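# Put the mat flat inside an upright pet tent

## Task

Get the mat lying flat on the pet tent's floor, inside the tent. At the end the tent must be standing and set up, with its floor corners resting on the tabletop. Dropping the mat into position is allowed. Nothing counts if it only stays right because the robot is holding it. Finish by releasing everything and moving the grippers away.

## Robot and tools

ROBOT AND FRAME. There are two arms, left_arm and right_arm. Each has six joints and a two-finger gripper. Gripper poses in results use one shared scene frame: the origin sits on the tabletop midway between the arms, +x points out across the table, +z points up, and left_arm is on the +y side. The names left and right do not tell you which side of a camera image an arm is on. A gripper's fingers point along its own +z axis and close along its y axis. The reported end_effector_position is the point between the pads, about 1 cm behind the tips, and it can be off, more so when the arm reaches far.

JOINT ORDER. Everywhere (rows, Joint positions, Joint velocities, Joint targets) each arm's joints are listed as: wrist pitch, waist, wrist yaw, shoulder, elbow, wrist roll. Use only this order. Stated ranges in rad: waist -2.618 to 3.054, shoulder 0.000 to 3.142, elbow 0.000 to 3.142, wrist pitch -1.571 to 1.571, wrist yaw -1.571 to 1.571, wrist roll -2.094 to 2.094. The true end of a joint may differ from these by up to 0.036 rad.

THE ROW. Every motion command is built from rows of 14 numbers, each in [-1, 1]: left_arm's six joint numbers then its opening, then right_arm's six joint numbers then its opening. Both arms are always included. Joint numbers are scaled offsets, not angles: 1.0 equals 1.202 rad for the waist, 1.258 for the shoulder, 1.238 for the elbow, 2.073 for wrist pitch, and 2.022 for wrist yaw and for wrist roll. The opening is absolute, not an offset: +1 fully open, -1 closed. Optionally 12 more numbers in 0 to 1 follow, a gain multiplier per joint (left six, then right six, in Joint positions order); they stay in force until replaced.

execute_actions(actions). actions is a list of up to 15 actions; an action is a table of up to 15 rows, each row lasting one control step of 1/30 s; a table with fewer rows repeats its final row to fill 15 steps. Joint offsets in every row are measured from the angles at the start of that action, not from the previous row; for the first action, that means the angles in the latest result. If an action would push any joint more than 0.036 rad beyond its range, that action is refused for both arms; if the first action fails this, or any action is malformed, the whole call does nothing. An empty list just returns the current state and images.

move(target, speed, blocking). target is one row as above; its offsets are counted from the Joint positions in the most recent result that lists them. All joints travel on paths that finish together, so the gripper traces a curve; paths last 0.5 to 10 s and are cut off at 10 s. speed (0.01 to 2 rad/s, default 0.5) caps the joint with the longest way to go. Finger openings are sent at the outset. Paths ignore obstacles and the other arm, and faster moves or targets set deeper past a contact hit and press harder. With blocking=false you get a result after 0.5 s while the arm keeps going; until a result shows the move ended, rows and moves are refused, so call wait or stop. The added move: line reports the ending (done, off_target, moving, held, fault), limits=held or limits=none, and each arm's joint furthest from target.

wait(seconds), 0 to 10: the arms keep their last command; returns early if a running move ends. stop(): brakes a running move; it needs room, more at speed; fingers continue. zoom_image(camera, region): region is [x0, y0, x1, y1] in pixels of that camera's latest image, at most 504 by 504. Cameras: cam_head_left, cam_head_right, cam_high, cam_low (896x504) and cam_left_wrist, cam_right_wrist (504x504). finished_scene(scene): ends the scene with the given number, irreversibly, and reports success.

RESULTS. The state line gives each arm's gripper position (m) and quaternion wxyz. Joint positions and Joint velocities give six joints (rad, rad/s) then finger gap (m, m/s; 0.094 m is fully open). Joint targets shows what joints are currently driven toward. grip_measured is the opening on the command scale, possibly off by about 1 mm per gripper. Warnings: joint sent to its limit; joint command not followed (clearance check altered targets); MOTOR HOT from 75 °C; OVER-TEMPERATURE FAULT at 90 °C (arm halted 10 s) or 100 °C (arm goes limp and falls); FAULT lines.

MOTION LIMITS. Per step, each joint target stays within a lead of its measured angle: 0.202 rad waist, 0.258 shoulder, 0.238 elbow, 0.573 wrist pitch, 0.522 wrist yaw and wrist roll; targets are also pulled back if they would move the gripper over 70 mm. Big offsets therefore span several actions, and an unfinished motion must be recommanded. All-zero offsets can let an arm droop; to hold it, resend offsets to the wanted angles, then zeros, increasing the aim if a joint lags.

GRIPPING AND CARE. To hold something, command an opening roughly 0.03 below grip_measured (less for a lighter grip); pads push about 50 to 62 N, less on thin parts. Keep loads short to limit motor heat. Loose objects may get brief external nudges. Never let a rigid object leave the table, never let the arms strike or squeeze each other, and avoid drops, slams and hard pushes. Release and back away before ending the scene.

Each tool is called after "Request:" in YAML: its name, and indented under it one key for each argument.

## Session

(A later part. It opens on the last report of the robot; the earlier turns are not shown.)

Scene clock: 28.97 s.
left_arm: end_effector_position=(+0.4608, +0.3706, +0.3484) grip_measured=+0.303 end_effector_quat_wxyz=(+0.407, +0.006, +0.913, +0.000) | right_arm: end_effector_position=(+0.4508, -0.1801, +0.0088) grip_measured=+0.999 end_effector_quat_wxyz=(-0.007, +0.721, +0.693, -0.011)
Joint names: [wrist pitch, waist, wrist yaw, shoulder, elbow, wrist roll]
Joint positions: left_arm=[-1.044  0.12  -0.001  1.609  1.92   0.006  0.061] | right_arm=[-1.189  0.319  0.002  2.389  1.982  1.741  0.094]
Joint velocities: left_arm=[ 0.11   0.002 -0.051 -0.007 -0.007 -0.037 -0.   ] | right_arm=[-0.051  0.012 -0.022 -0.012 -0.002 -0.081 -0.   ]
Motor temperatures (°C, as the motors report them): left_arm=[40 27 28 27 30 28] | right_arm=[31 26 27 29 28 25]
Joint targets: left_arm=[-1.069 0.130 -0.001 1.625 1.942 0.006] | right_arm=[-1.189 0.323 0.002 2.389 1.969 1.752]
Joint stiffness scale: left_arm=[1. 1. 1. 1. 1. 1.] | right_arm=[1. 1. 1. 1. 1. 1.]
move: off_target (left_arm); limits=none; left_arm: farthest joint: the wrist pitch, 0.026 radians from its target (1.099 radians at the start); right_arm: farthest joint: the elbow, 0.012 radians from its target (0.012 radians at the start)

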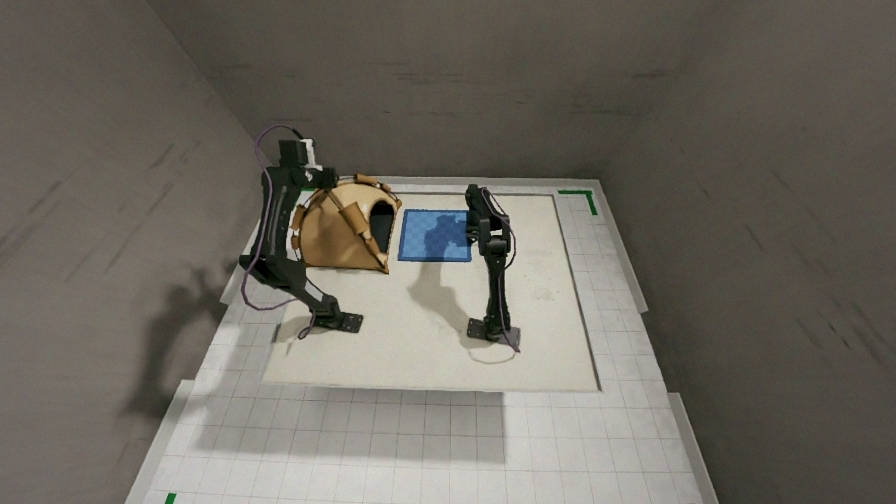

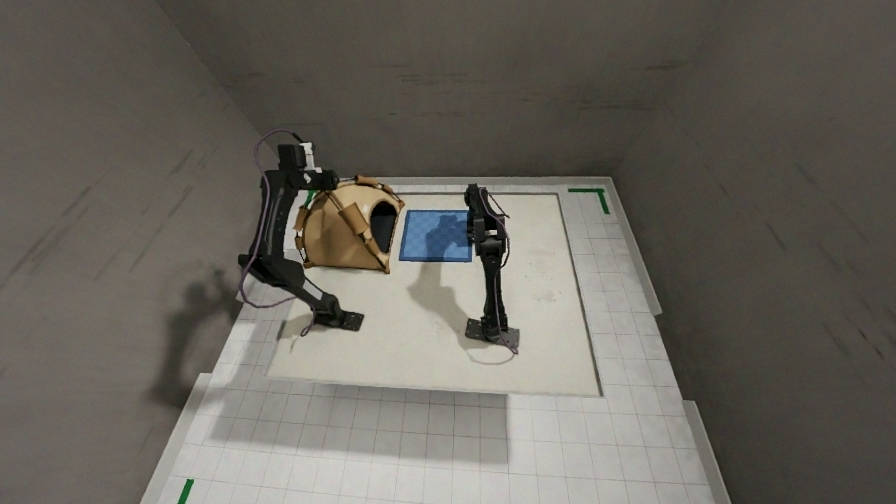

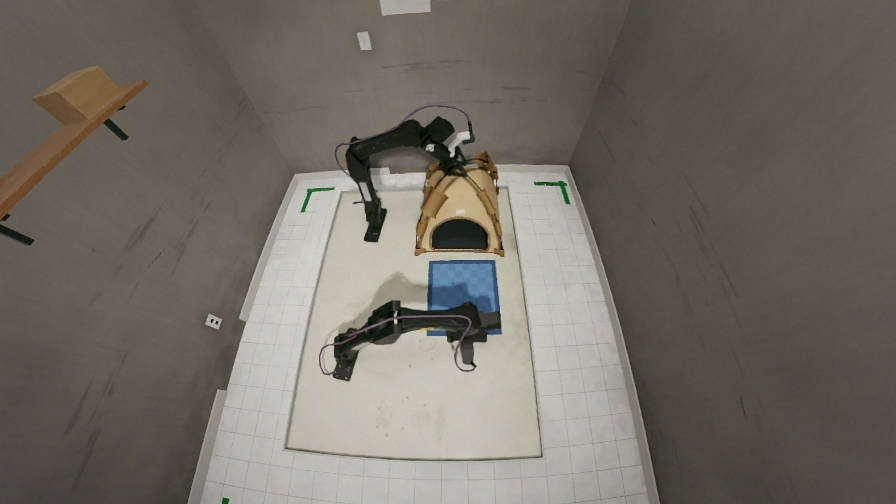

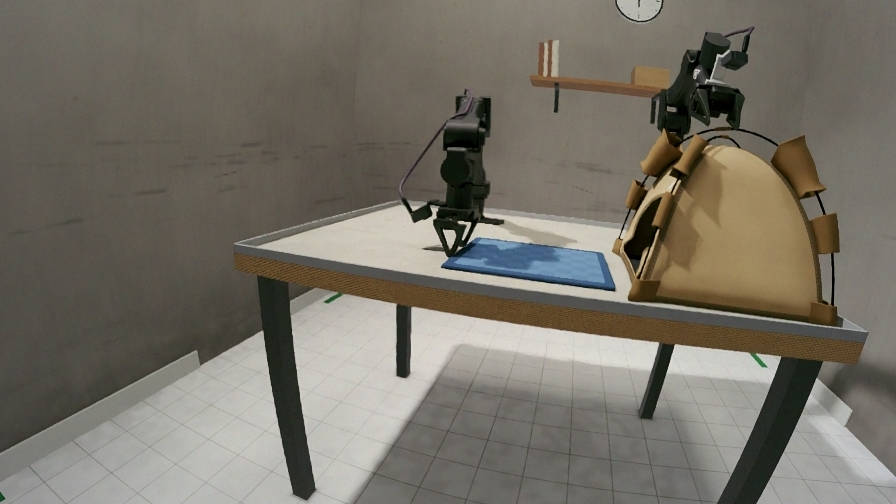

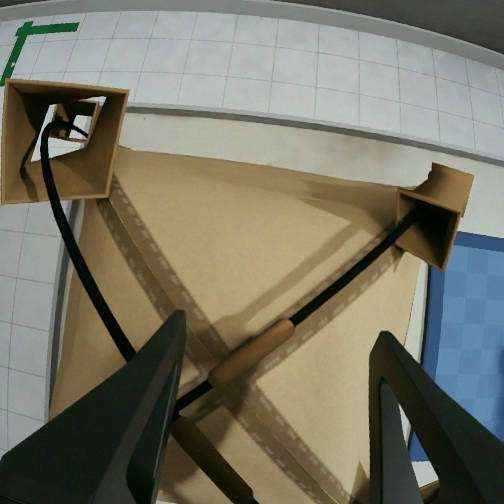

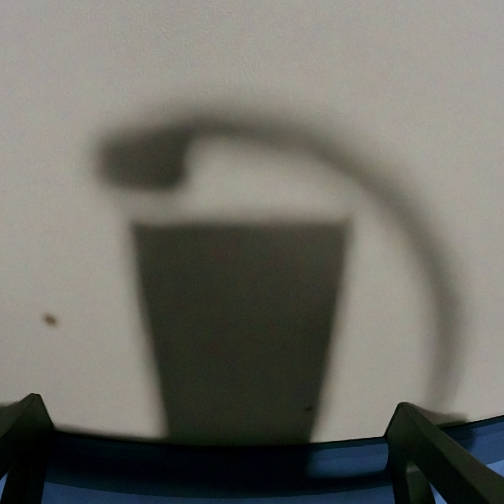

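Request:
move:
  target: [0,0.06,0,0,0.02,0,0.3,-0.03,-0.1,0,0,0.07,0,-0.15]
  speed: 0.3

Request:
move:
  target: [-0.02,0,0,0.02,-0.05,0,0.3,0.08,-0.22,-0.5,0,-0.12,-0.865,-0.15]
  speed: 1.0

Scene clock: 30.97 s.
left_arm: end_effector_position=(+0.4612, +0.3980, +0.3496) grip_measured=+0.303 end_effector_quat_wxyz=(+0.410, -0.023, +0.912, +0.013) | right_arm: end_effector_position=(+0.4590, -0.2358, +0.0202) grip_measured=-0.149 end_effector_quat_wxyz=(-0.007, +0.762, +0.647, -0.007)
Joint names: [wrist pitch, waist, wrist yaw, shoulder, elbow, wrist roll]
Joint positions: left_arm=[-1.037  0.184 -0.001  1.609  1.92   0.006  0.061] | right_arm=[-1.233  0.195 -0.002  2.395  2.038  1.741  0.04 ]
Joint velocities: left_arm=[ 0.022 -0.002  0.007 -0.017  0.007 -0.007  0.001] | right_arm=[-0.007 -0.007  0.037 -0.012 -0.002  0.022  0.001]
Motor temperatures (°C, as the motors report them): left_arm=[40 27 28 27 30 28] | right_arm=[31 26 27 29 28 25]
Joint targets: left_arm=[-1.043 0.192 -0.001 1.609 1.945 0.006] | right_arm=[-1.251 0.199 0.001 2.389 2.068 1.741]
Joint stiffness scale: left_arm=[1. 1. 1. 1. 1. 1.] | right_arm=[1. 1. 1. 1. 1. 1.]
move: off_target (left_arm, right_arm); limits=none; left_arm: farthest joint: the elbow, 0.025 radians from its target (0.025 radians at the start); right_arm: farthest joint: the elbow, 0.031 radians from its target (0.087 radians at the start)

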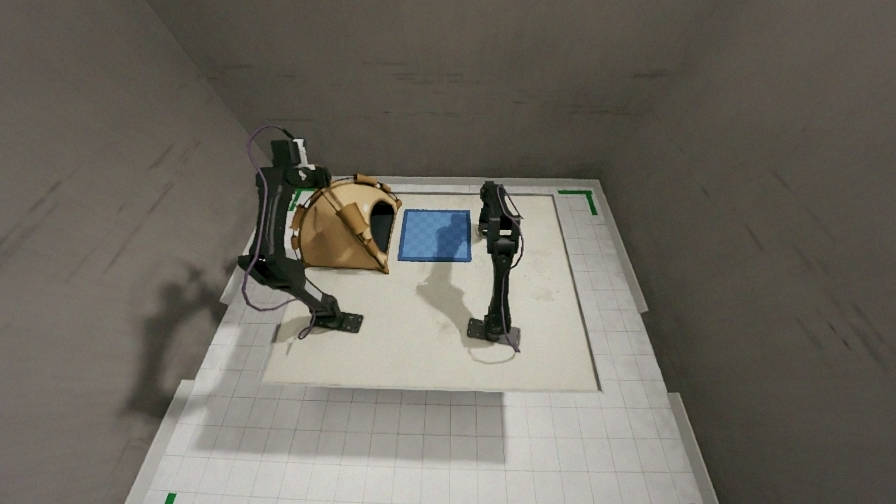

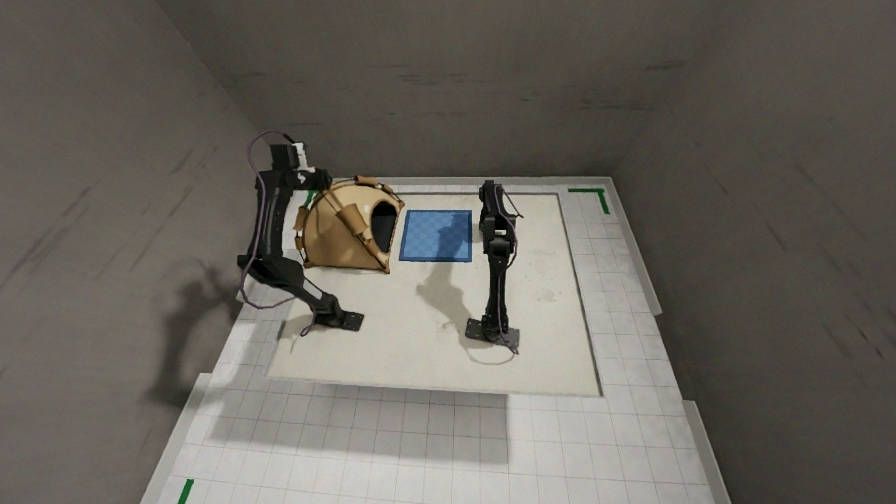

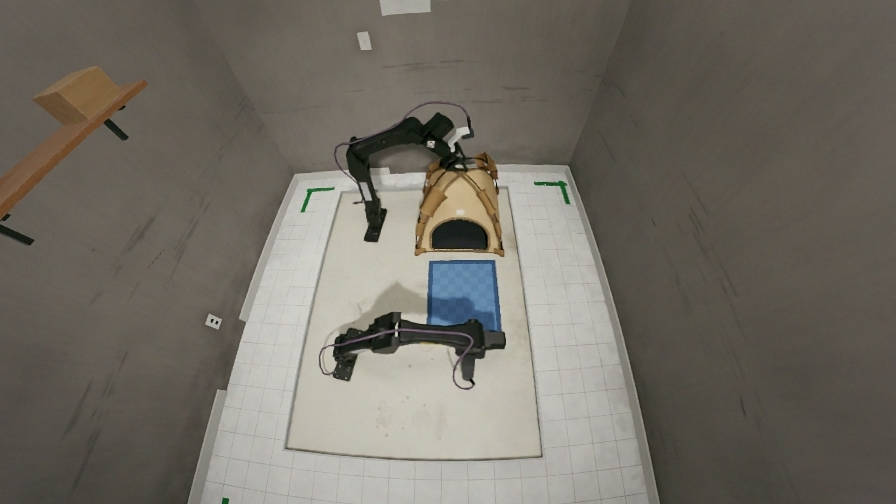

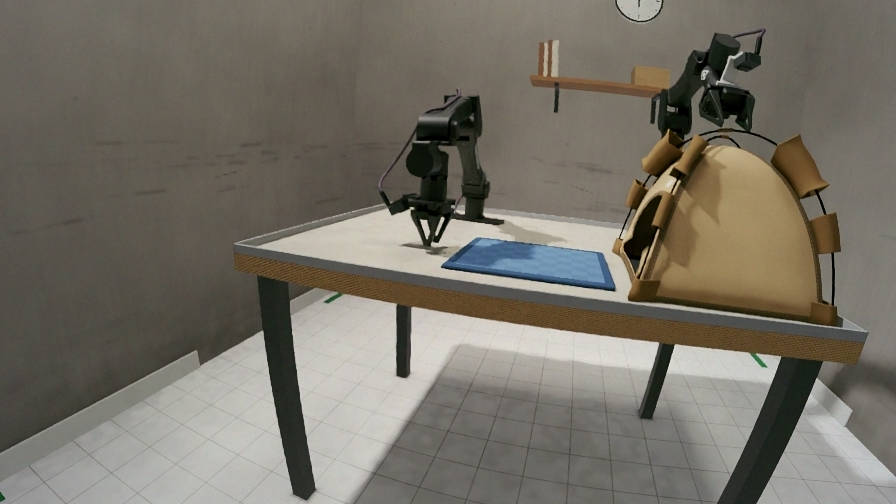

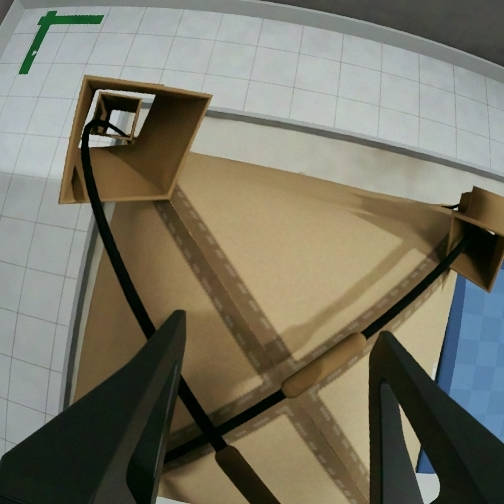

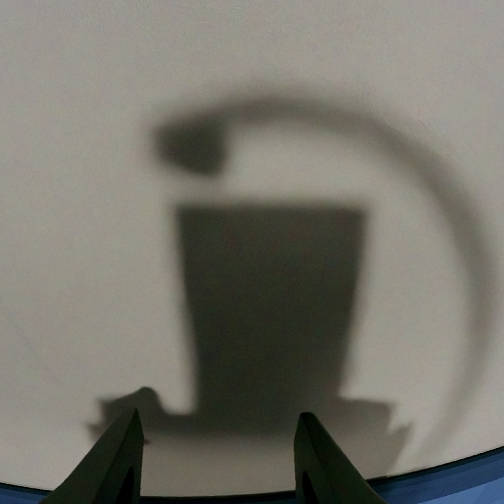

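Scene clock: 33.67 s.
left_arm: end_effector_position=(+0.4619, +0.3980, +0.3378) grip_measured=+0.303 end_effector_quat_wxyz=(+0.399, -0.022, +0.916, +0.013) | right_arm: end_effector_position=(+0.4790, -0.2089, +0.0661) grip_measured=-0.149 end_effector_quat_wxyz=(+0.054, +0.116, +0.873, +0.471)
Joint names: [wrist pitch, waist, wrist yaw, shoulder, elbow, wrist roll]
Joint positions: left_arm=[-1.025  0.184 -0.001  1.609  1.885  0.008  0.061] | right_arm=[-1.085 -0.063 -0.987  2.395  1.9    0.008  0.04 ]
Joint velocities: left_arm=[-0.037  0.007 -0.022 -0.017 -0.027  0.022  0.001] | right_arm=[-0.022  0.002 -0.007 -0.012 -0.002  0.022  0.001]
Motor temperatures (°C, as the motors report them): left_arm=[40 27 28 27 29 28] | right_arm=[31 26 27 29 28 25]
Joint targets: left_arm=[-1.079 0.184 -0.001 1.634 1.858 0.006] | right_arm=[-1.067 -0.069 -1.013 2.395 1.889 -0.007]
Joint stiffness scale: left_arm=[1. 1. 1. 1. 1. 1.] | right_arm=[1. 1. 1. 1. 1. 1.]
move: off_target (left_arm, right_arm); limits=none; left_arm: farthest joint: the wrist pitch, 0.054 radians from its target (0.041 radians at the start); right_arm: farthest joint: the wrist yaw, 0.026 radians from its target (1.011 radians at the start)

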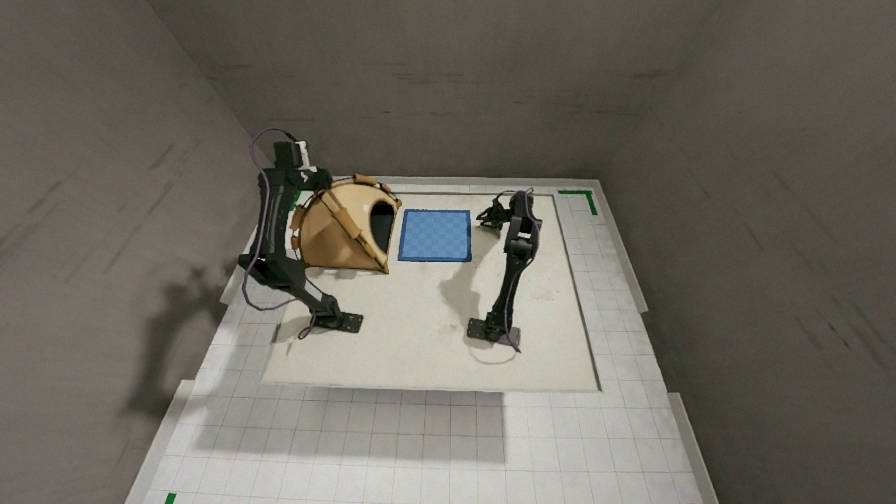

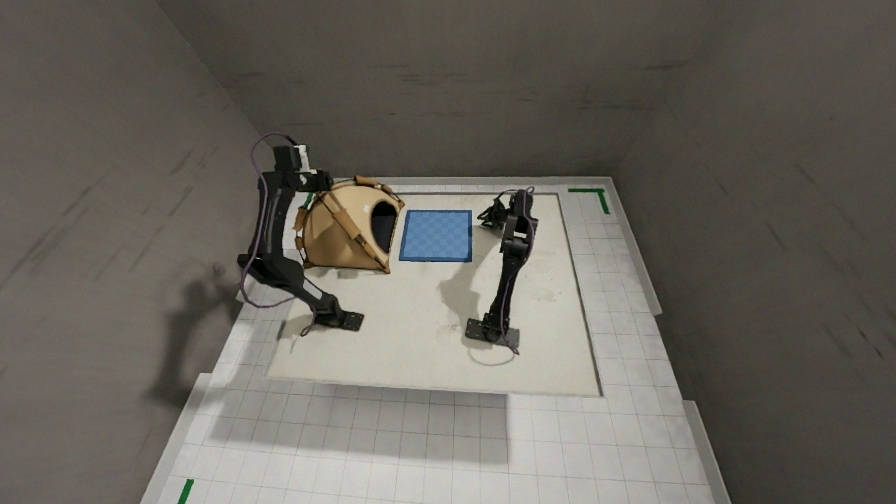

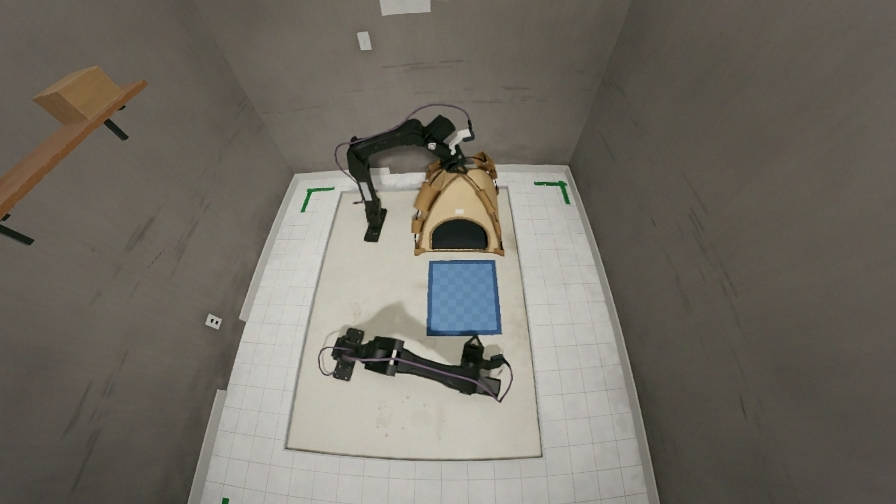

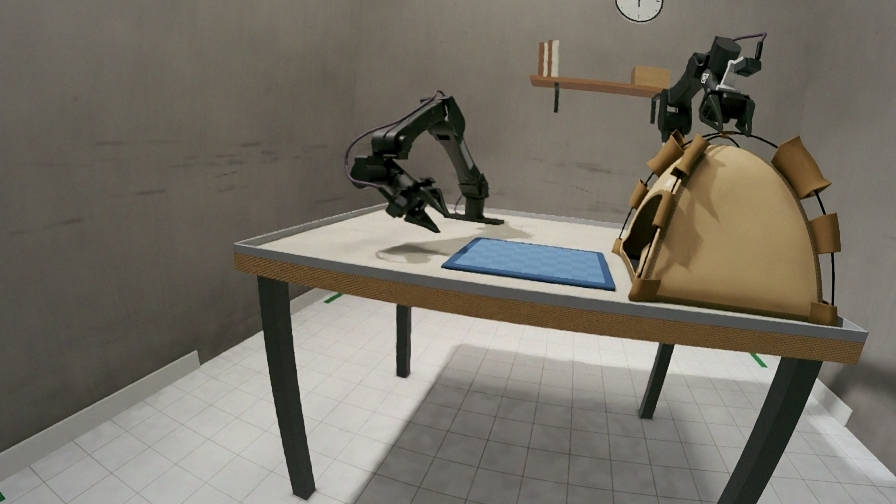

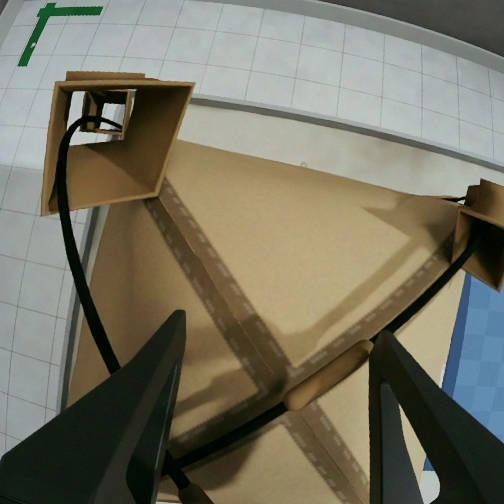

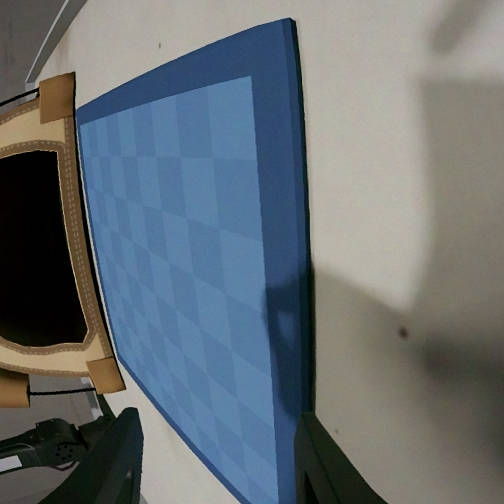

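Request:
move:
  target: [-0.02,0,0,0.015,-0.018,0,0.3,0.106,0,-0.012,0,-0.171,0,-0.15]
  speed: 0.25

Request:
move:
  target: [-0.02,0,0,0.015,-0.018,0,0.3,0,0.13,-0.012,0,-0.01,0,-0.15]
  speed: 0.1

Scene clock: 35.67 s.
left_arm: end_effector_position=(+0.4630, +0.3981, +0.3390) grip_measured=+0.303 end_effector_quat_wxyz=(+0.402, -0.022, +0.915, +0.013) | right_arm: end_effector_position=(+0.4624, -0.2022, +0.0233) grip_measured=-0.149 end_effector_quat_wxyz=(+0.053, +0.116, +0.867, +0.481)
Joint names: [wrist pitch, waist, wrist yaw, shoulder, elbow, wrist roll]
Joint positions: left_arm=[-1.018  0.184 -0.001  1.609  1.885  0.008  0.061] | right_arm=[-0.892 -0.063 -1.011  2.395  1.704  0.008  0.04 ]
Joint velocities: left_arm=[-0.037  0.022 -0.007 -0.002  0.002  0.037  0.   ] | right_arm=[ 0.007 -0.002 -0.022 -0.002 -0.002  0.051  0.   ]
Motor temperatures (°C, as the motors report them): left_arm=[40 27 28 27 29 28] | right_arm=[30 26 27 29 28 25]
Joint targets: left_arm=[-1.067 0.184 -0.001 1.628 1.863 0.008] | right_arm=[-0.865 -0.063 -1.011 2.395 1.688 0.008]
Joint stiffness scale: left_arm=[1. 1. 1. 1. 1. 1.] | right_arm=[1. 1. 1. 1. 1. 1.]
move: off_target (left_arm, right_arm); limits=none; left_arm: farthest joint: the wrist pitch, 0.048 radians from its target (0.042 radians at the start); right_arm: farthest joint: the wrist pitch, 0.027 radians from its target (0.219 radians at the start)

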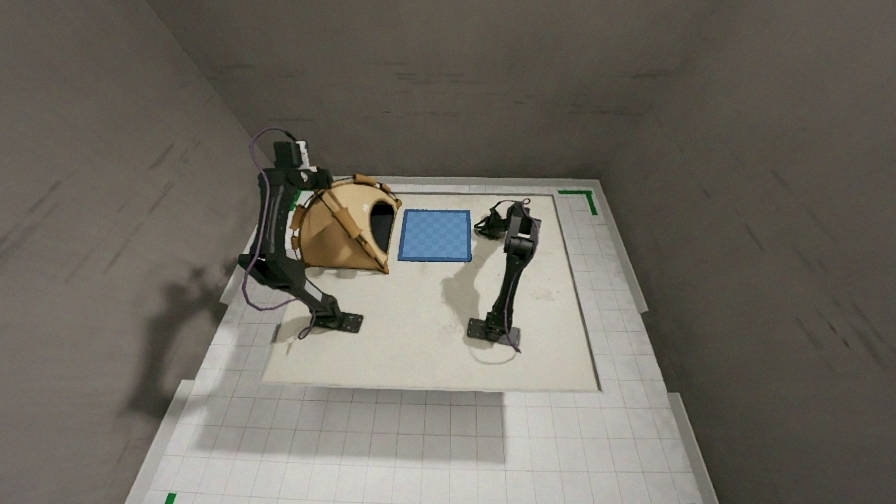

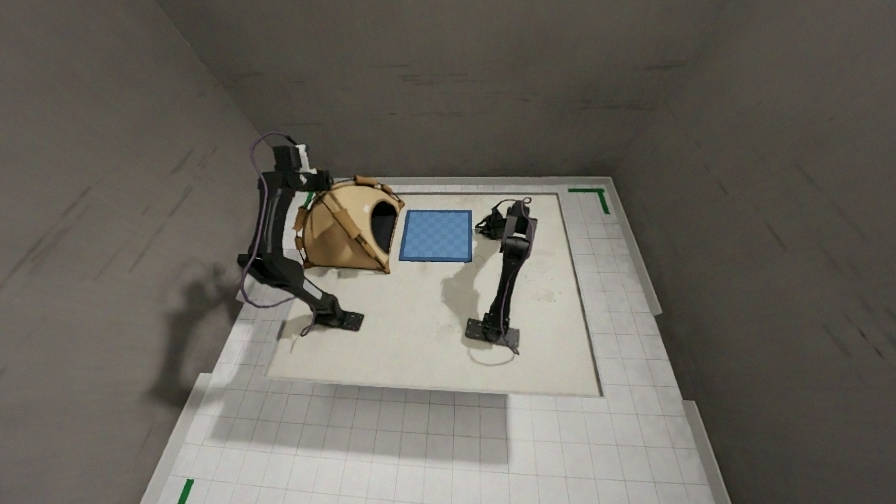

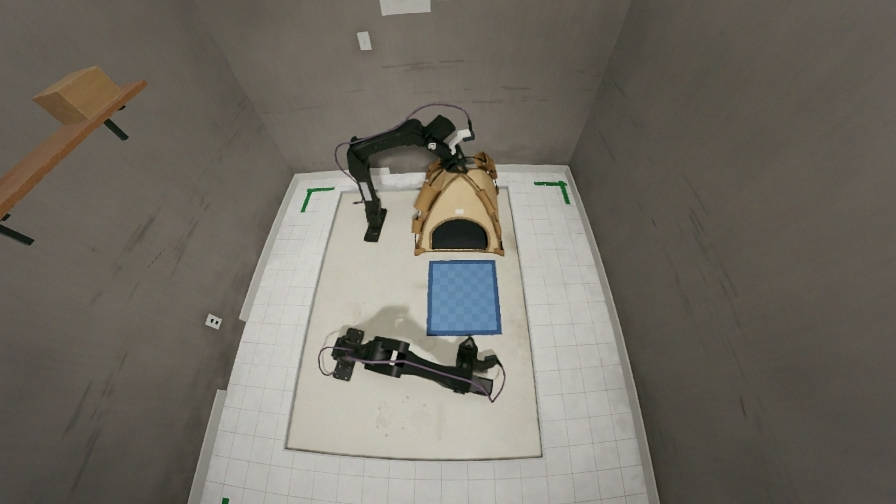

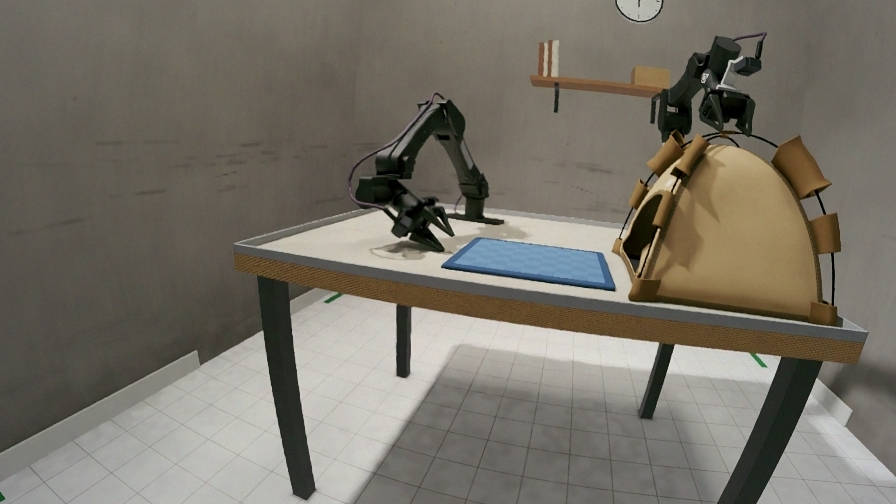

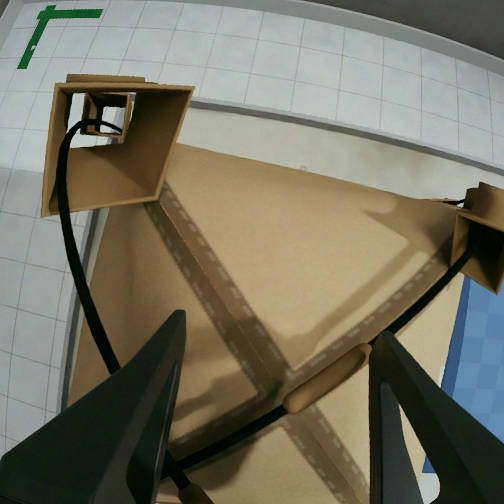

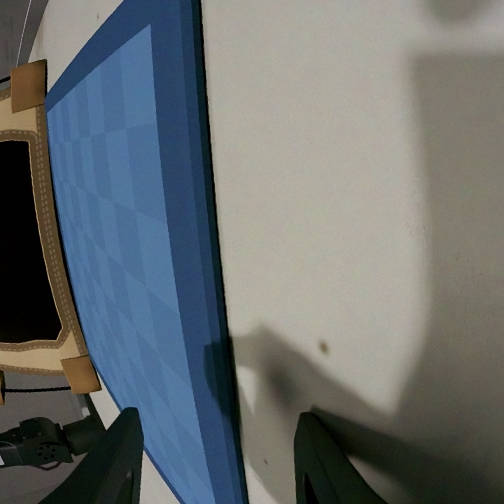

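Scene clock: 37.57 s.
left_arm: end_effector_position=(+0.4639, +0.3981, +0.3399) grip_measured=+0.303 end_effector_quat_wxyz=(+0.405, -0.022, +0.914, +0.013) | right_arm: end_effector_position=(+0.4516, -0.1338, +0.0237) grip_measured=-0.149 end_effector_quat_wxyz=(+0.018, +0.051, +0.873, +0.485)
Joint names: [wrist pitch, waist, wrist yaw, shoulder, elbow, wrist roll]
Joint positions: left_arm=[-1.013  0.184 -0.001  1.609  1.885  0.008  0.061] | right_arm=[-0.892  0.086 -1.014  2.395  1.704  0.008  0.04 ]
Joint velocities: left_arm=[ 0.022 -0.017 -0.037 -0.002  0.007  0.007  0.001] | right_arm=[-0.007  0.002 -0.022  0.027 -0.002  0.022 -0.   ]
Motor temperatures (°C, as the motors report them): left_arm=[39 27 28 27 29 28] | right_arm=[30 26 27 30 28 25]
Joint targets: left_arm=[-1.059 0.184 -0.001 1.628 1.863 0.008] | right_arm=[-0.892 0.093 -1.036 2.395 1.691 0.008]
Joint stiffness scale: left_arm=[1. 1. 1. 1. 1. 1.] | right_arm=[1. 1. 1. 1. 1. 1.]
move: off_target (left_arm, right_arm); limits=none; left_arm: farthest joint: the wrist pitch, 0.046 radians from its target (0.041 radians at the start); right_arm: farthest joint: the wrist yaw, 0.021 radians from its target (0.024 radians at the start)

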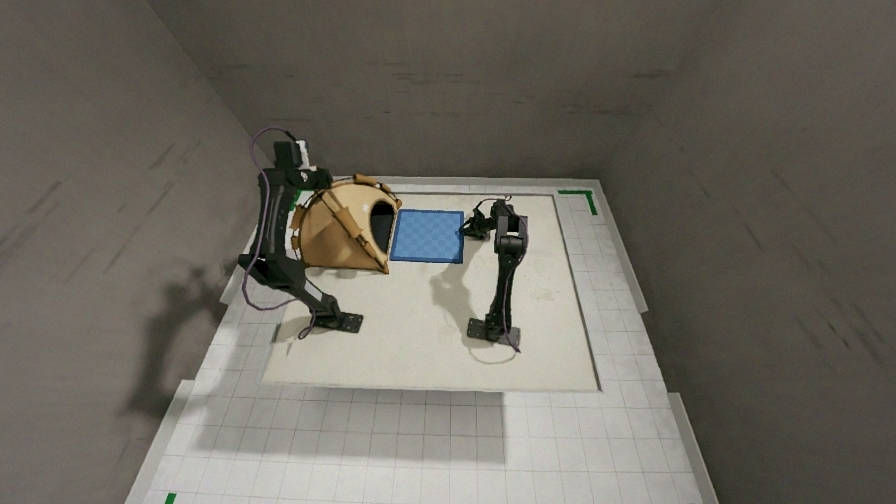

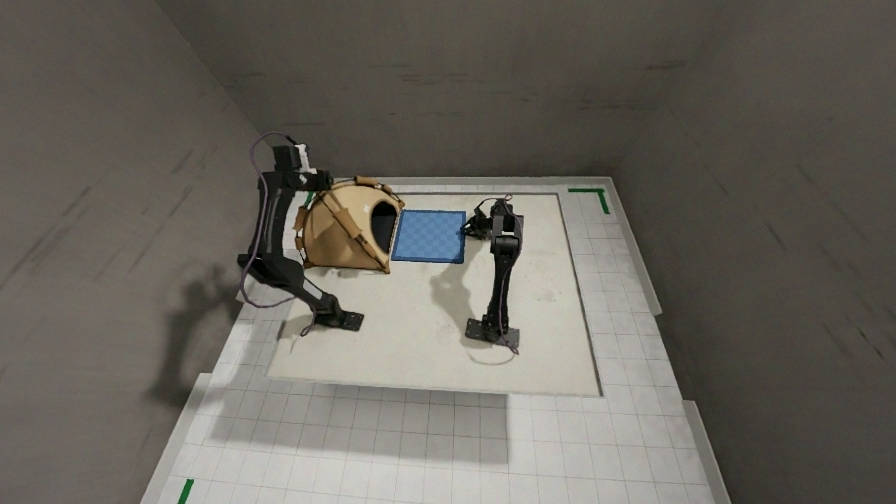

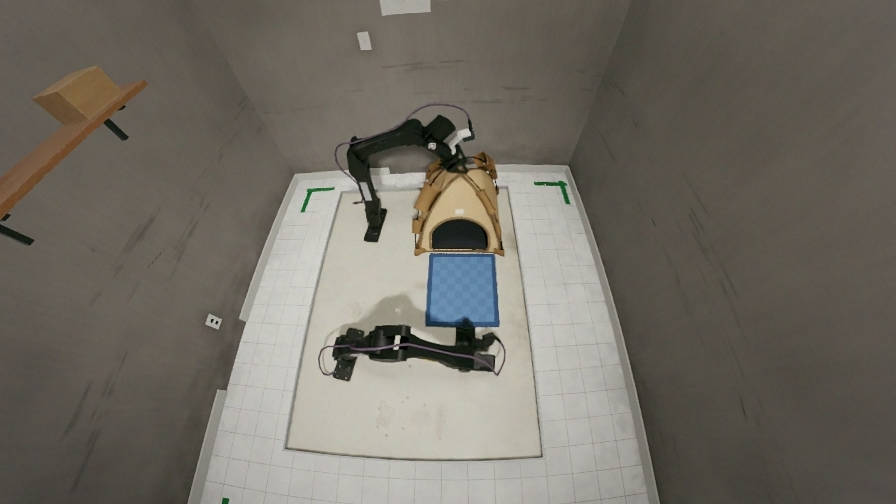

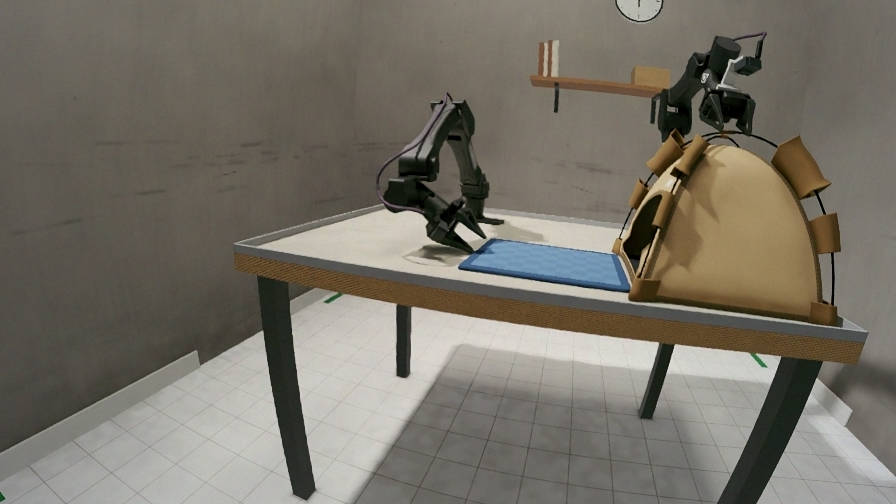

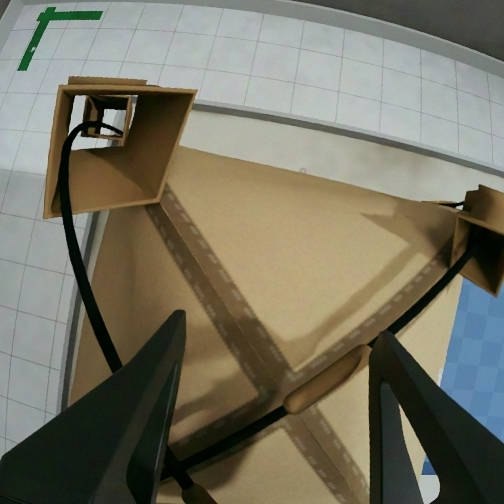

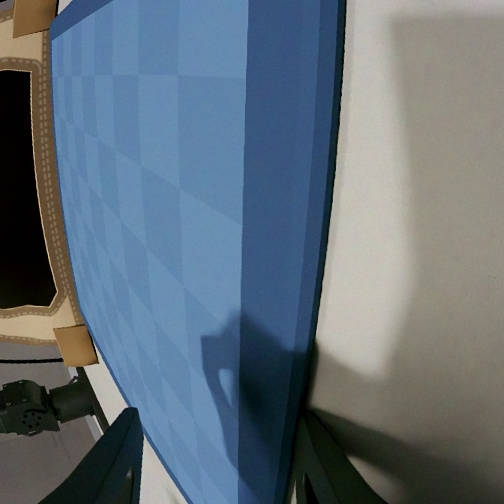

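Request:
move:
  target: [-0.025,0,0,0.015,-0.02,0,0.3,0,0.1,0.005,0,-0.015,0,-0.15]
  speed: 0.07

Scene clock: 39.87 s.
left_arm: end_effector_position=(+0.4639, +0.3981, +0.3399) grip_measured=+0.303 end_effector_quat_wxyz=(+0.405, -0.022, +0.914, +0.013) | right_arm: end_effector_position=(+0.4375, -0.0858, +0.0234) grip_measured=-0.149 end_effector_quat_wxyz=(-0.009, +0.004, +0.875, +0.484)
Joint names: [wrist pitch, waist, wrist yaw, shoulder, elbow, wrist roll]
Joint positions: left_arm=[-1.013  0.184 -0.001  1.609  1.885  0.008  0.061] | right_arm=[-0.892  0.194 -1.012  2.395  1.704  0.008  0.04 ]
Joint velocities: left_arm=[-0.051  0.002 -0.022  0.007  0.007  0.022  0.001] | right_arm=[ 0.037  0.002 -0.051  0.002  0.002 -0.022  0.   ]
Motor temperatures (°C, as the motors report them): left_arm=[39 27 28 27 29 28] | right_arm=[30 26 27 30 28 25]
Joint targets: left_arm=[-1.065 0.184 -0.001 1.628 1.860 0.008] | right_arm=[-0.892 0.205 -1.004 2.395 1.685 0.008]
Joint stiffness scale: left_arm=[1. 1. 1. 1. 1. 1.] | right_arm=[1. 1. 1. 1. 1. 1.]
move: off_target (left_arm); limits=none; left_arm: farthest joint: the wrist pitch, 0.052 radians from its target (0.052 radians at the start); right_arm: farthest joint: the elbow, 0.018 radians from its target (0.018 radians at the start)

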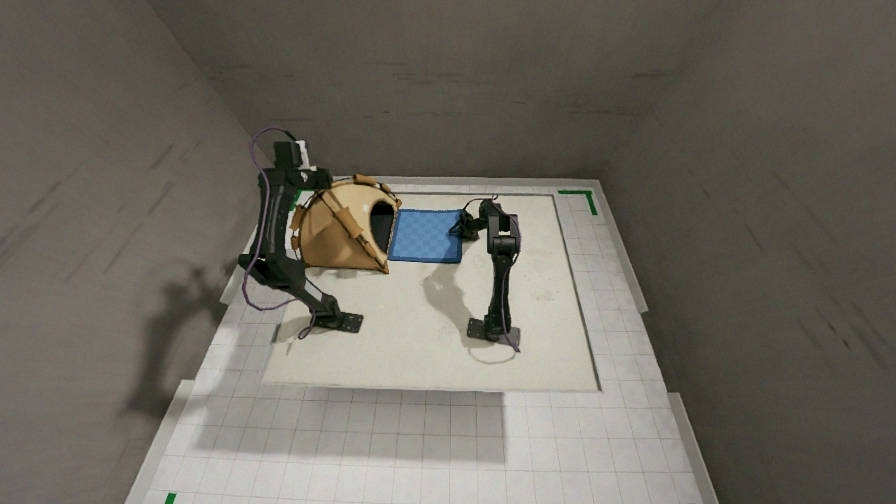

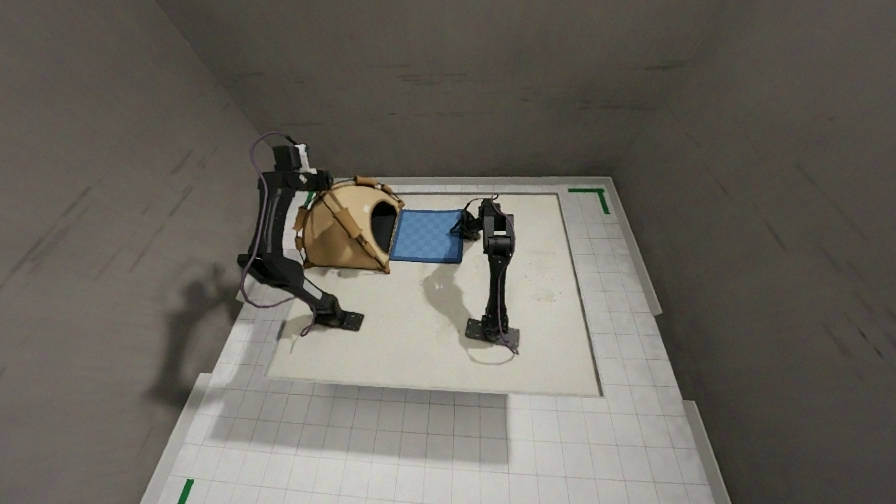

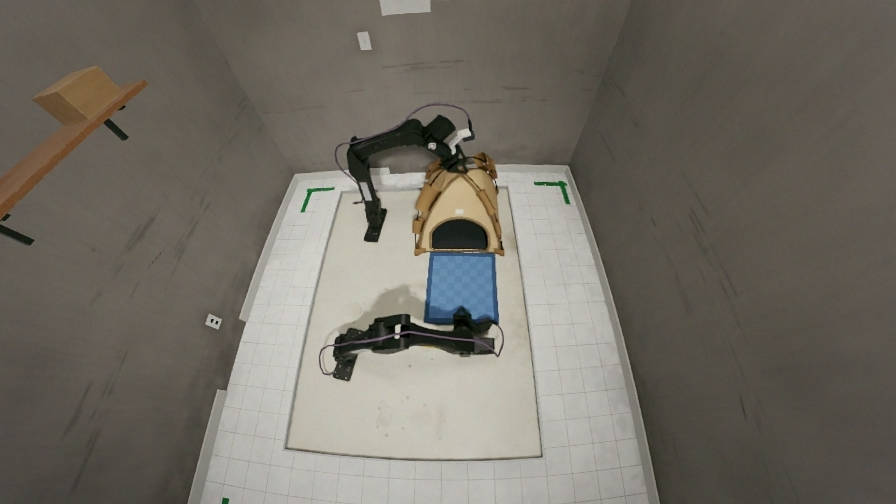

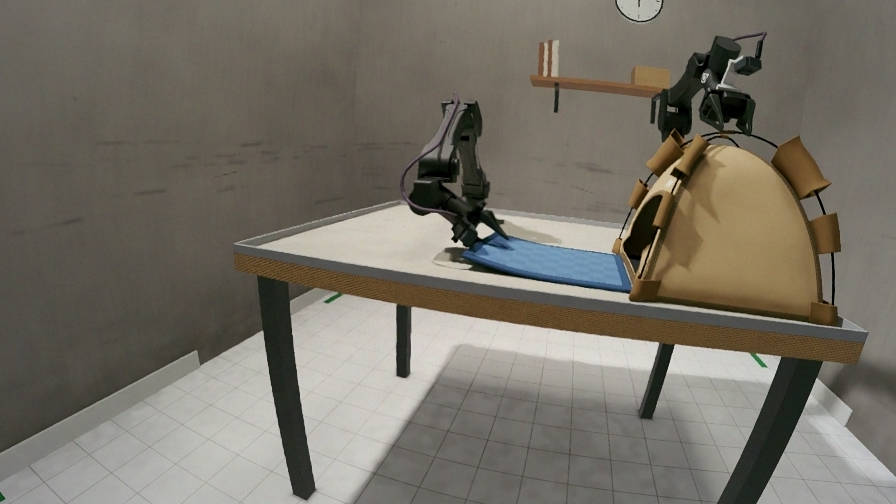

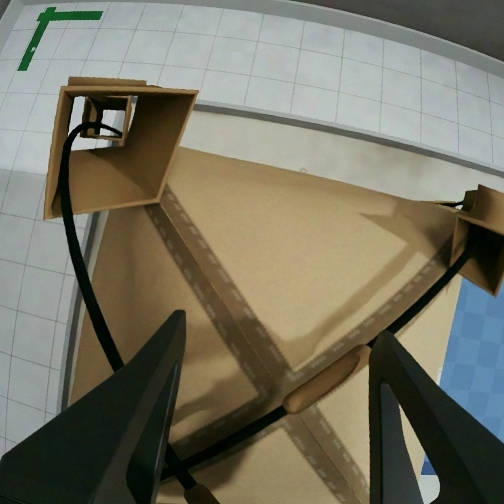

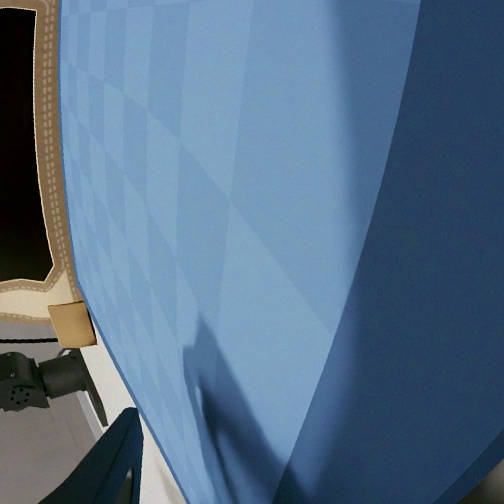

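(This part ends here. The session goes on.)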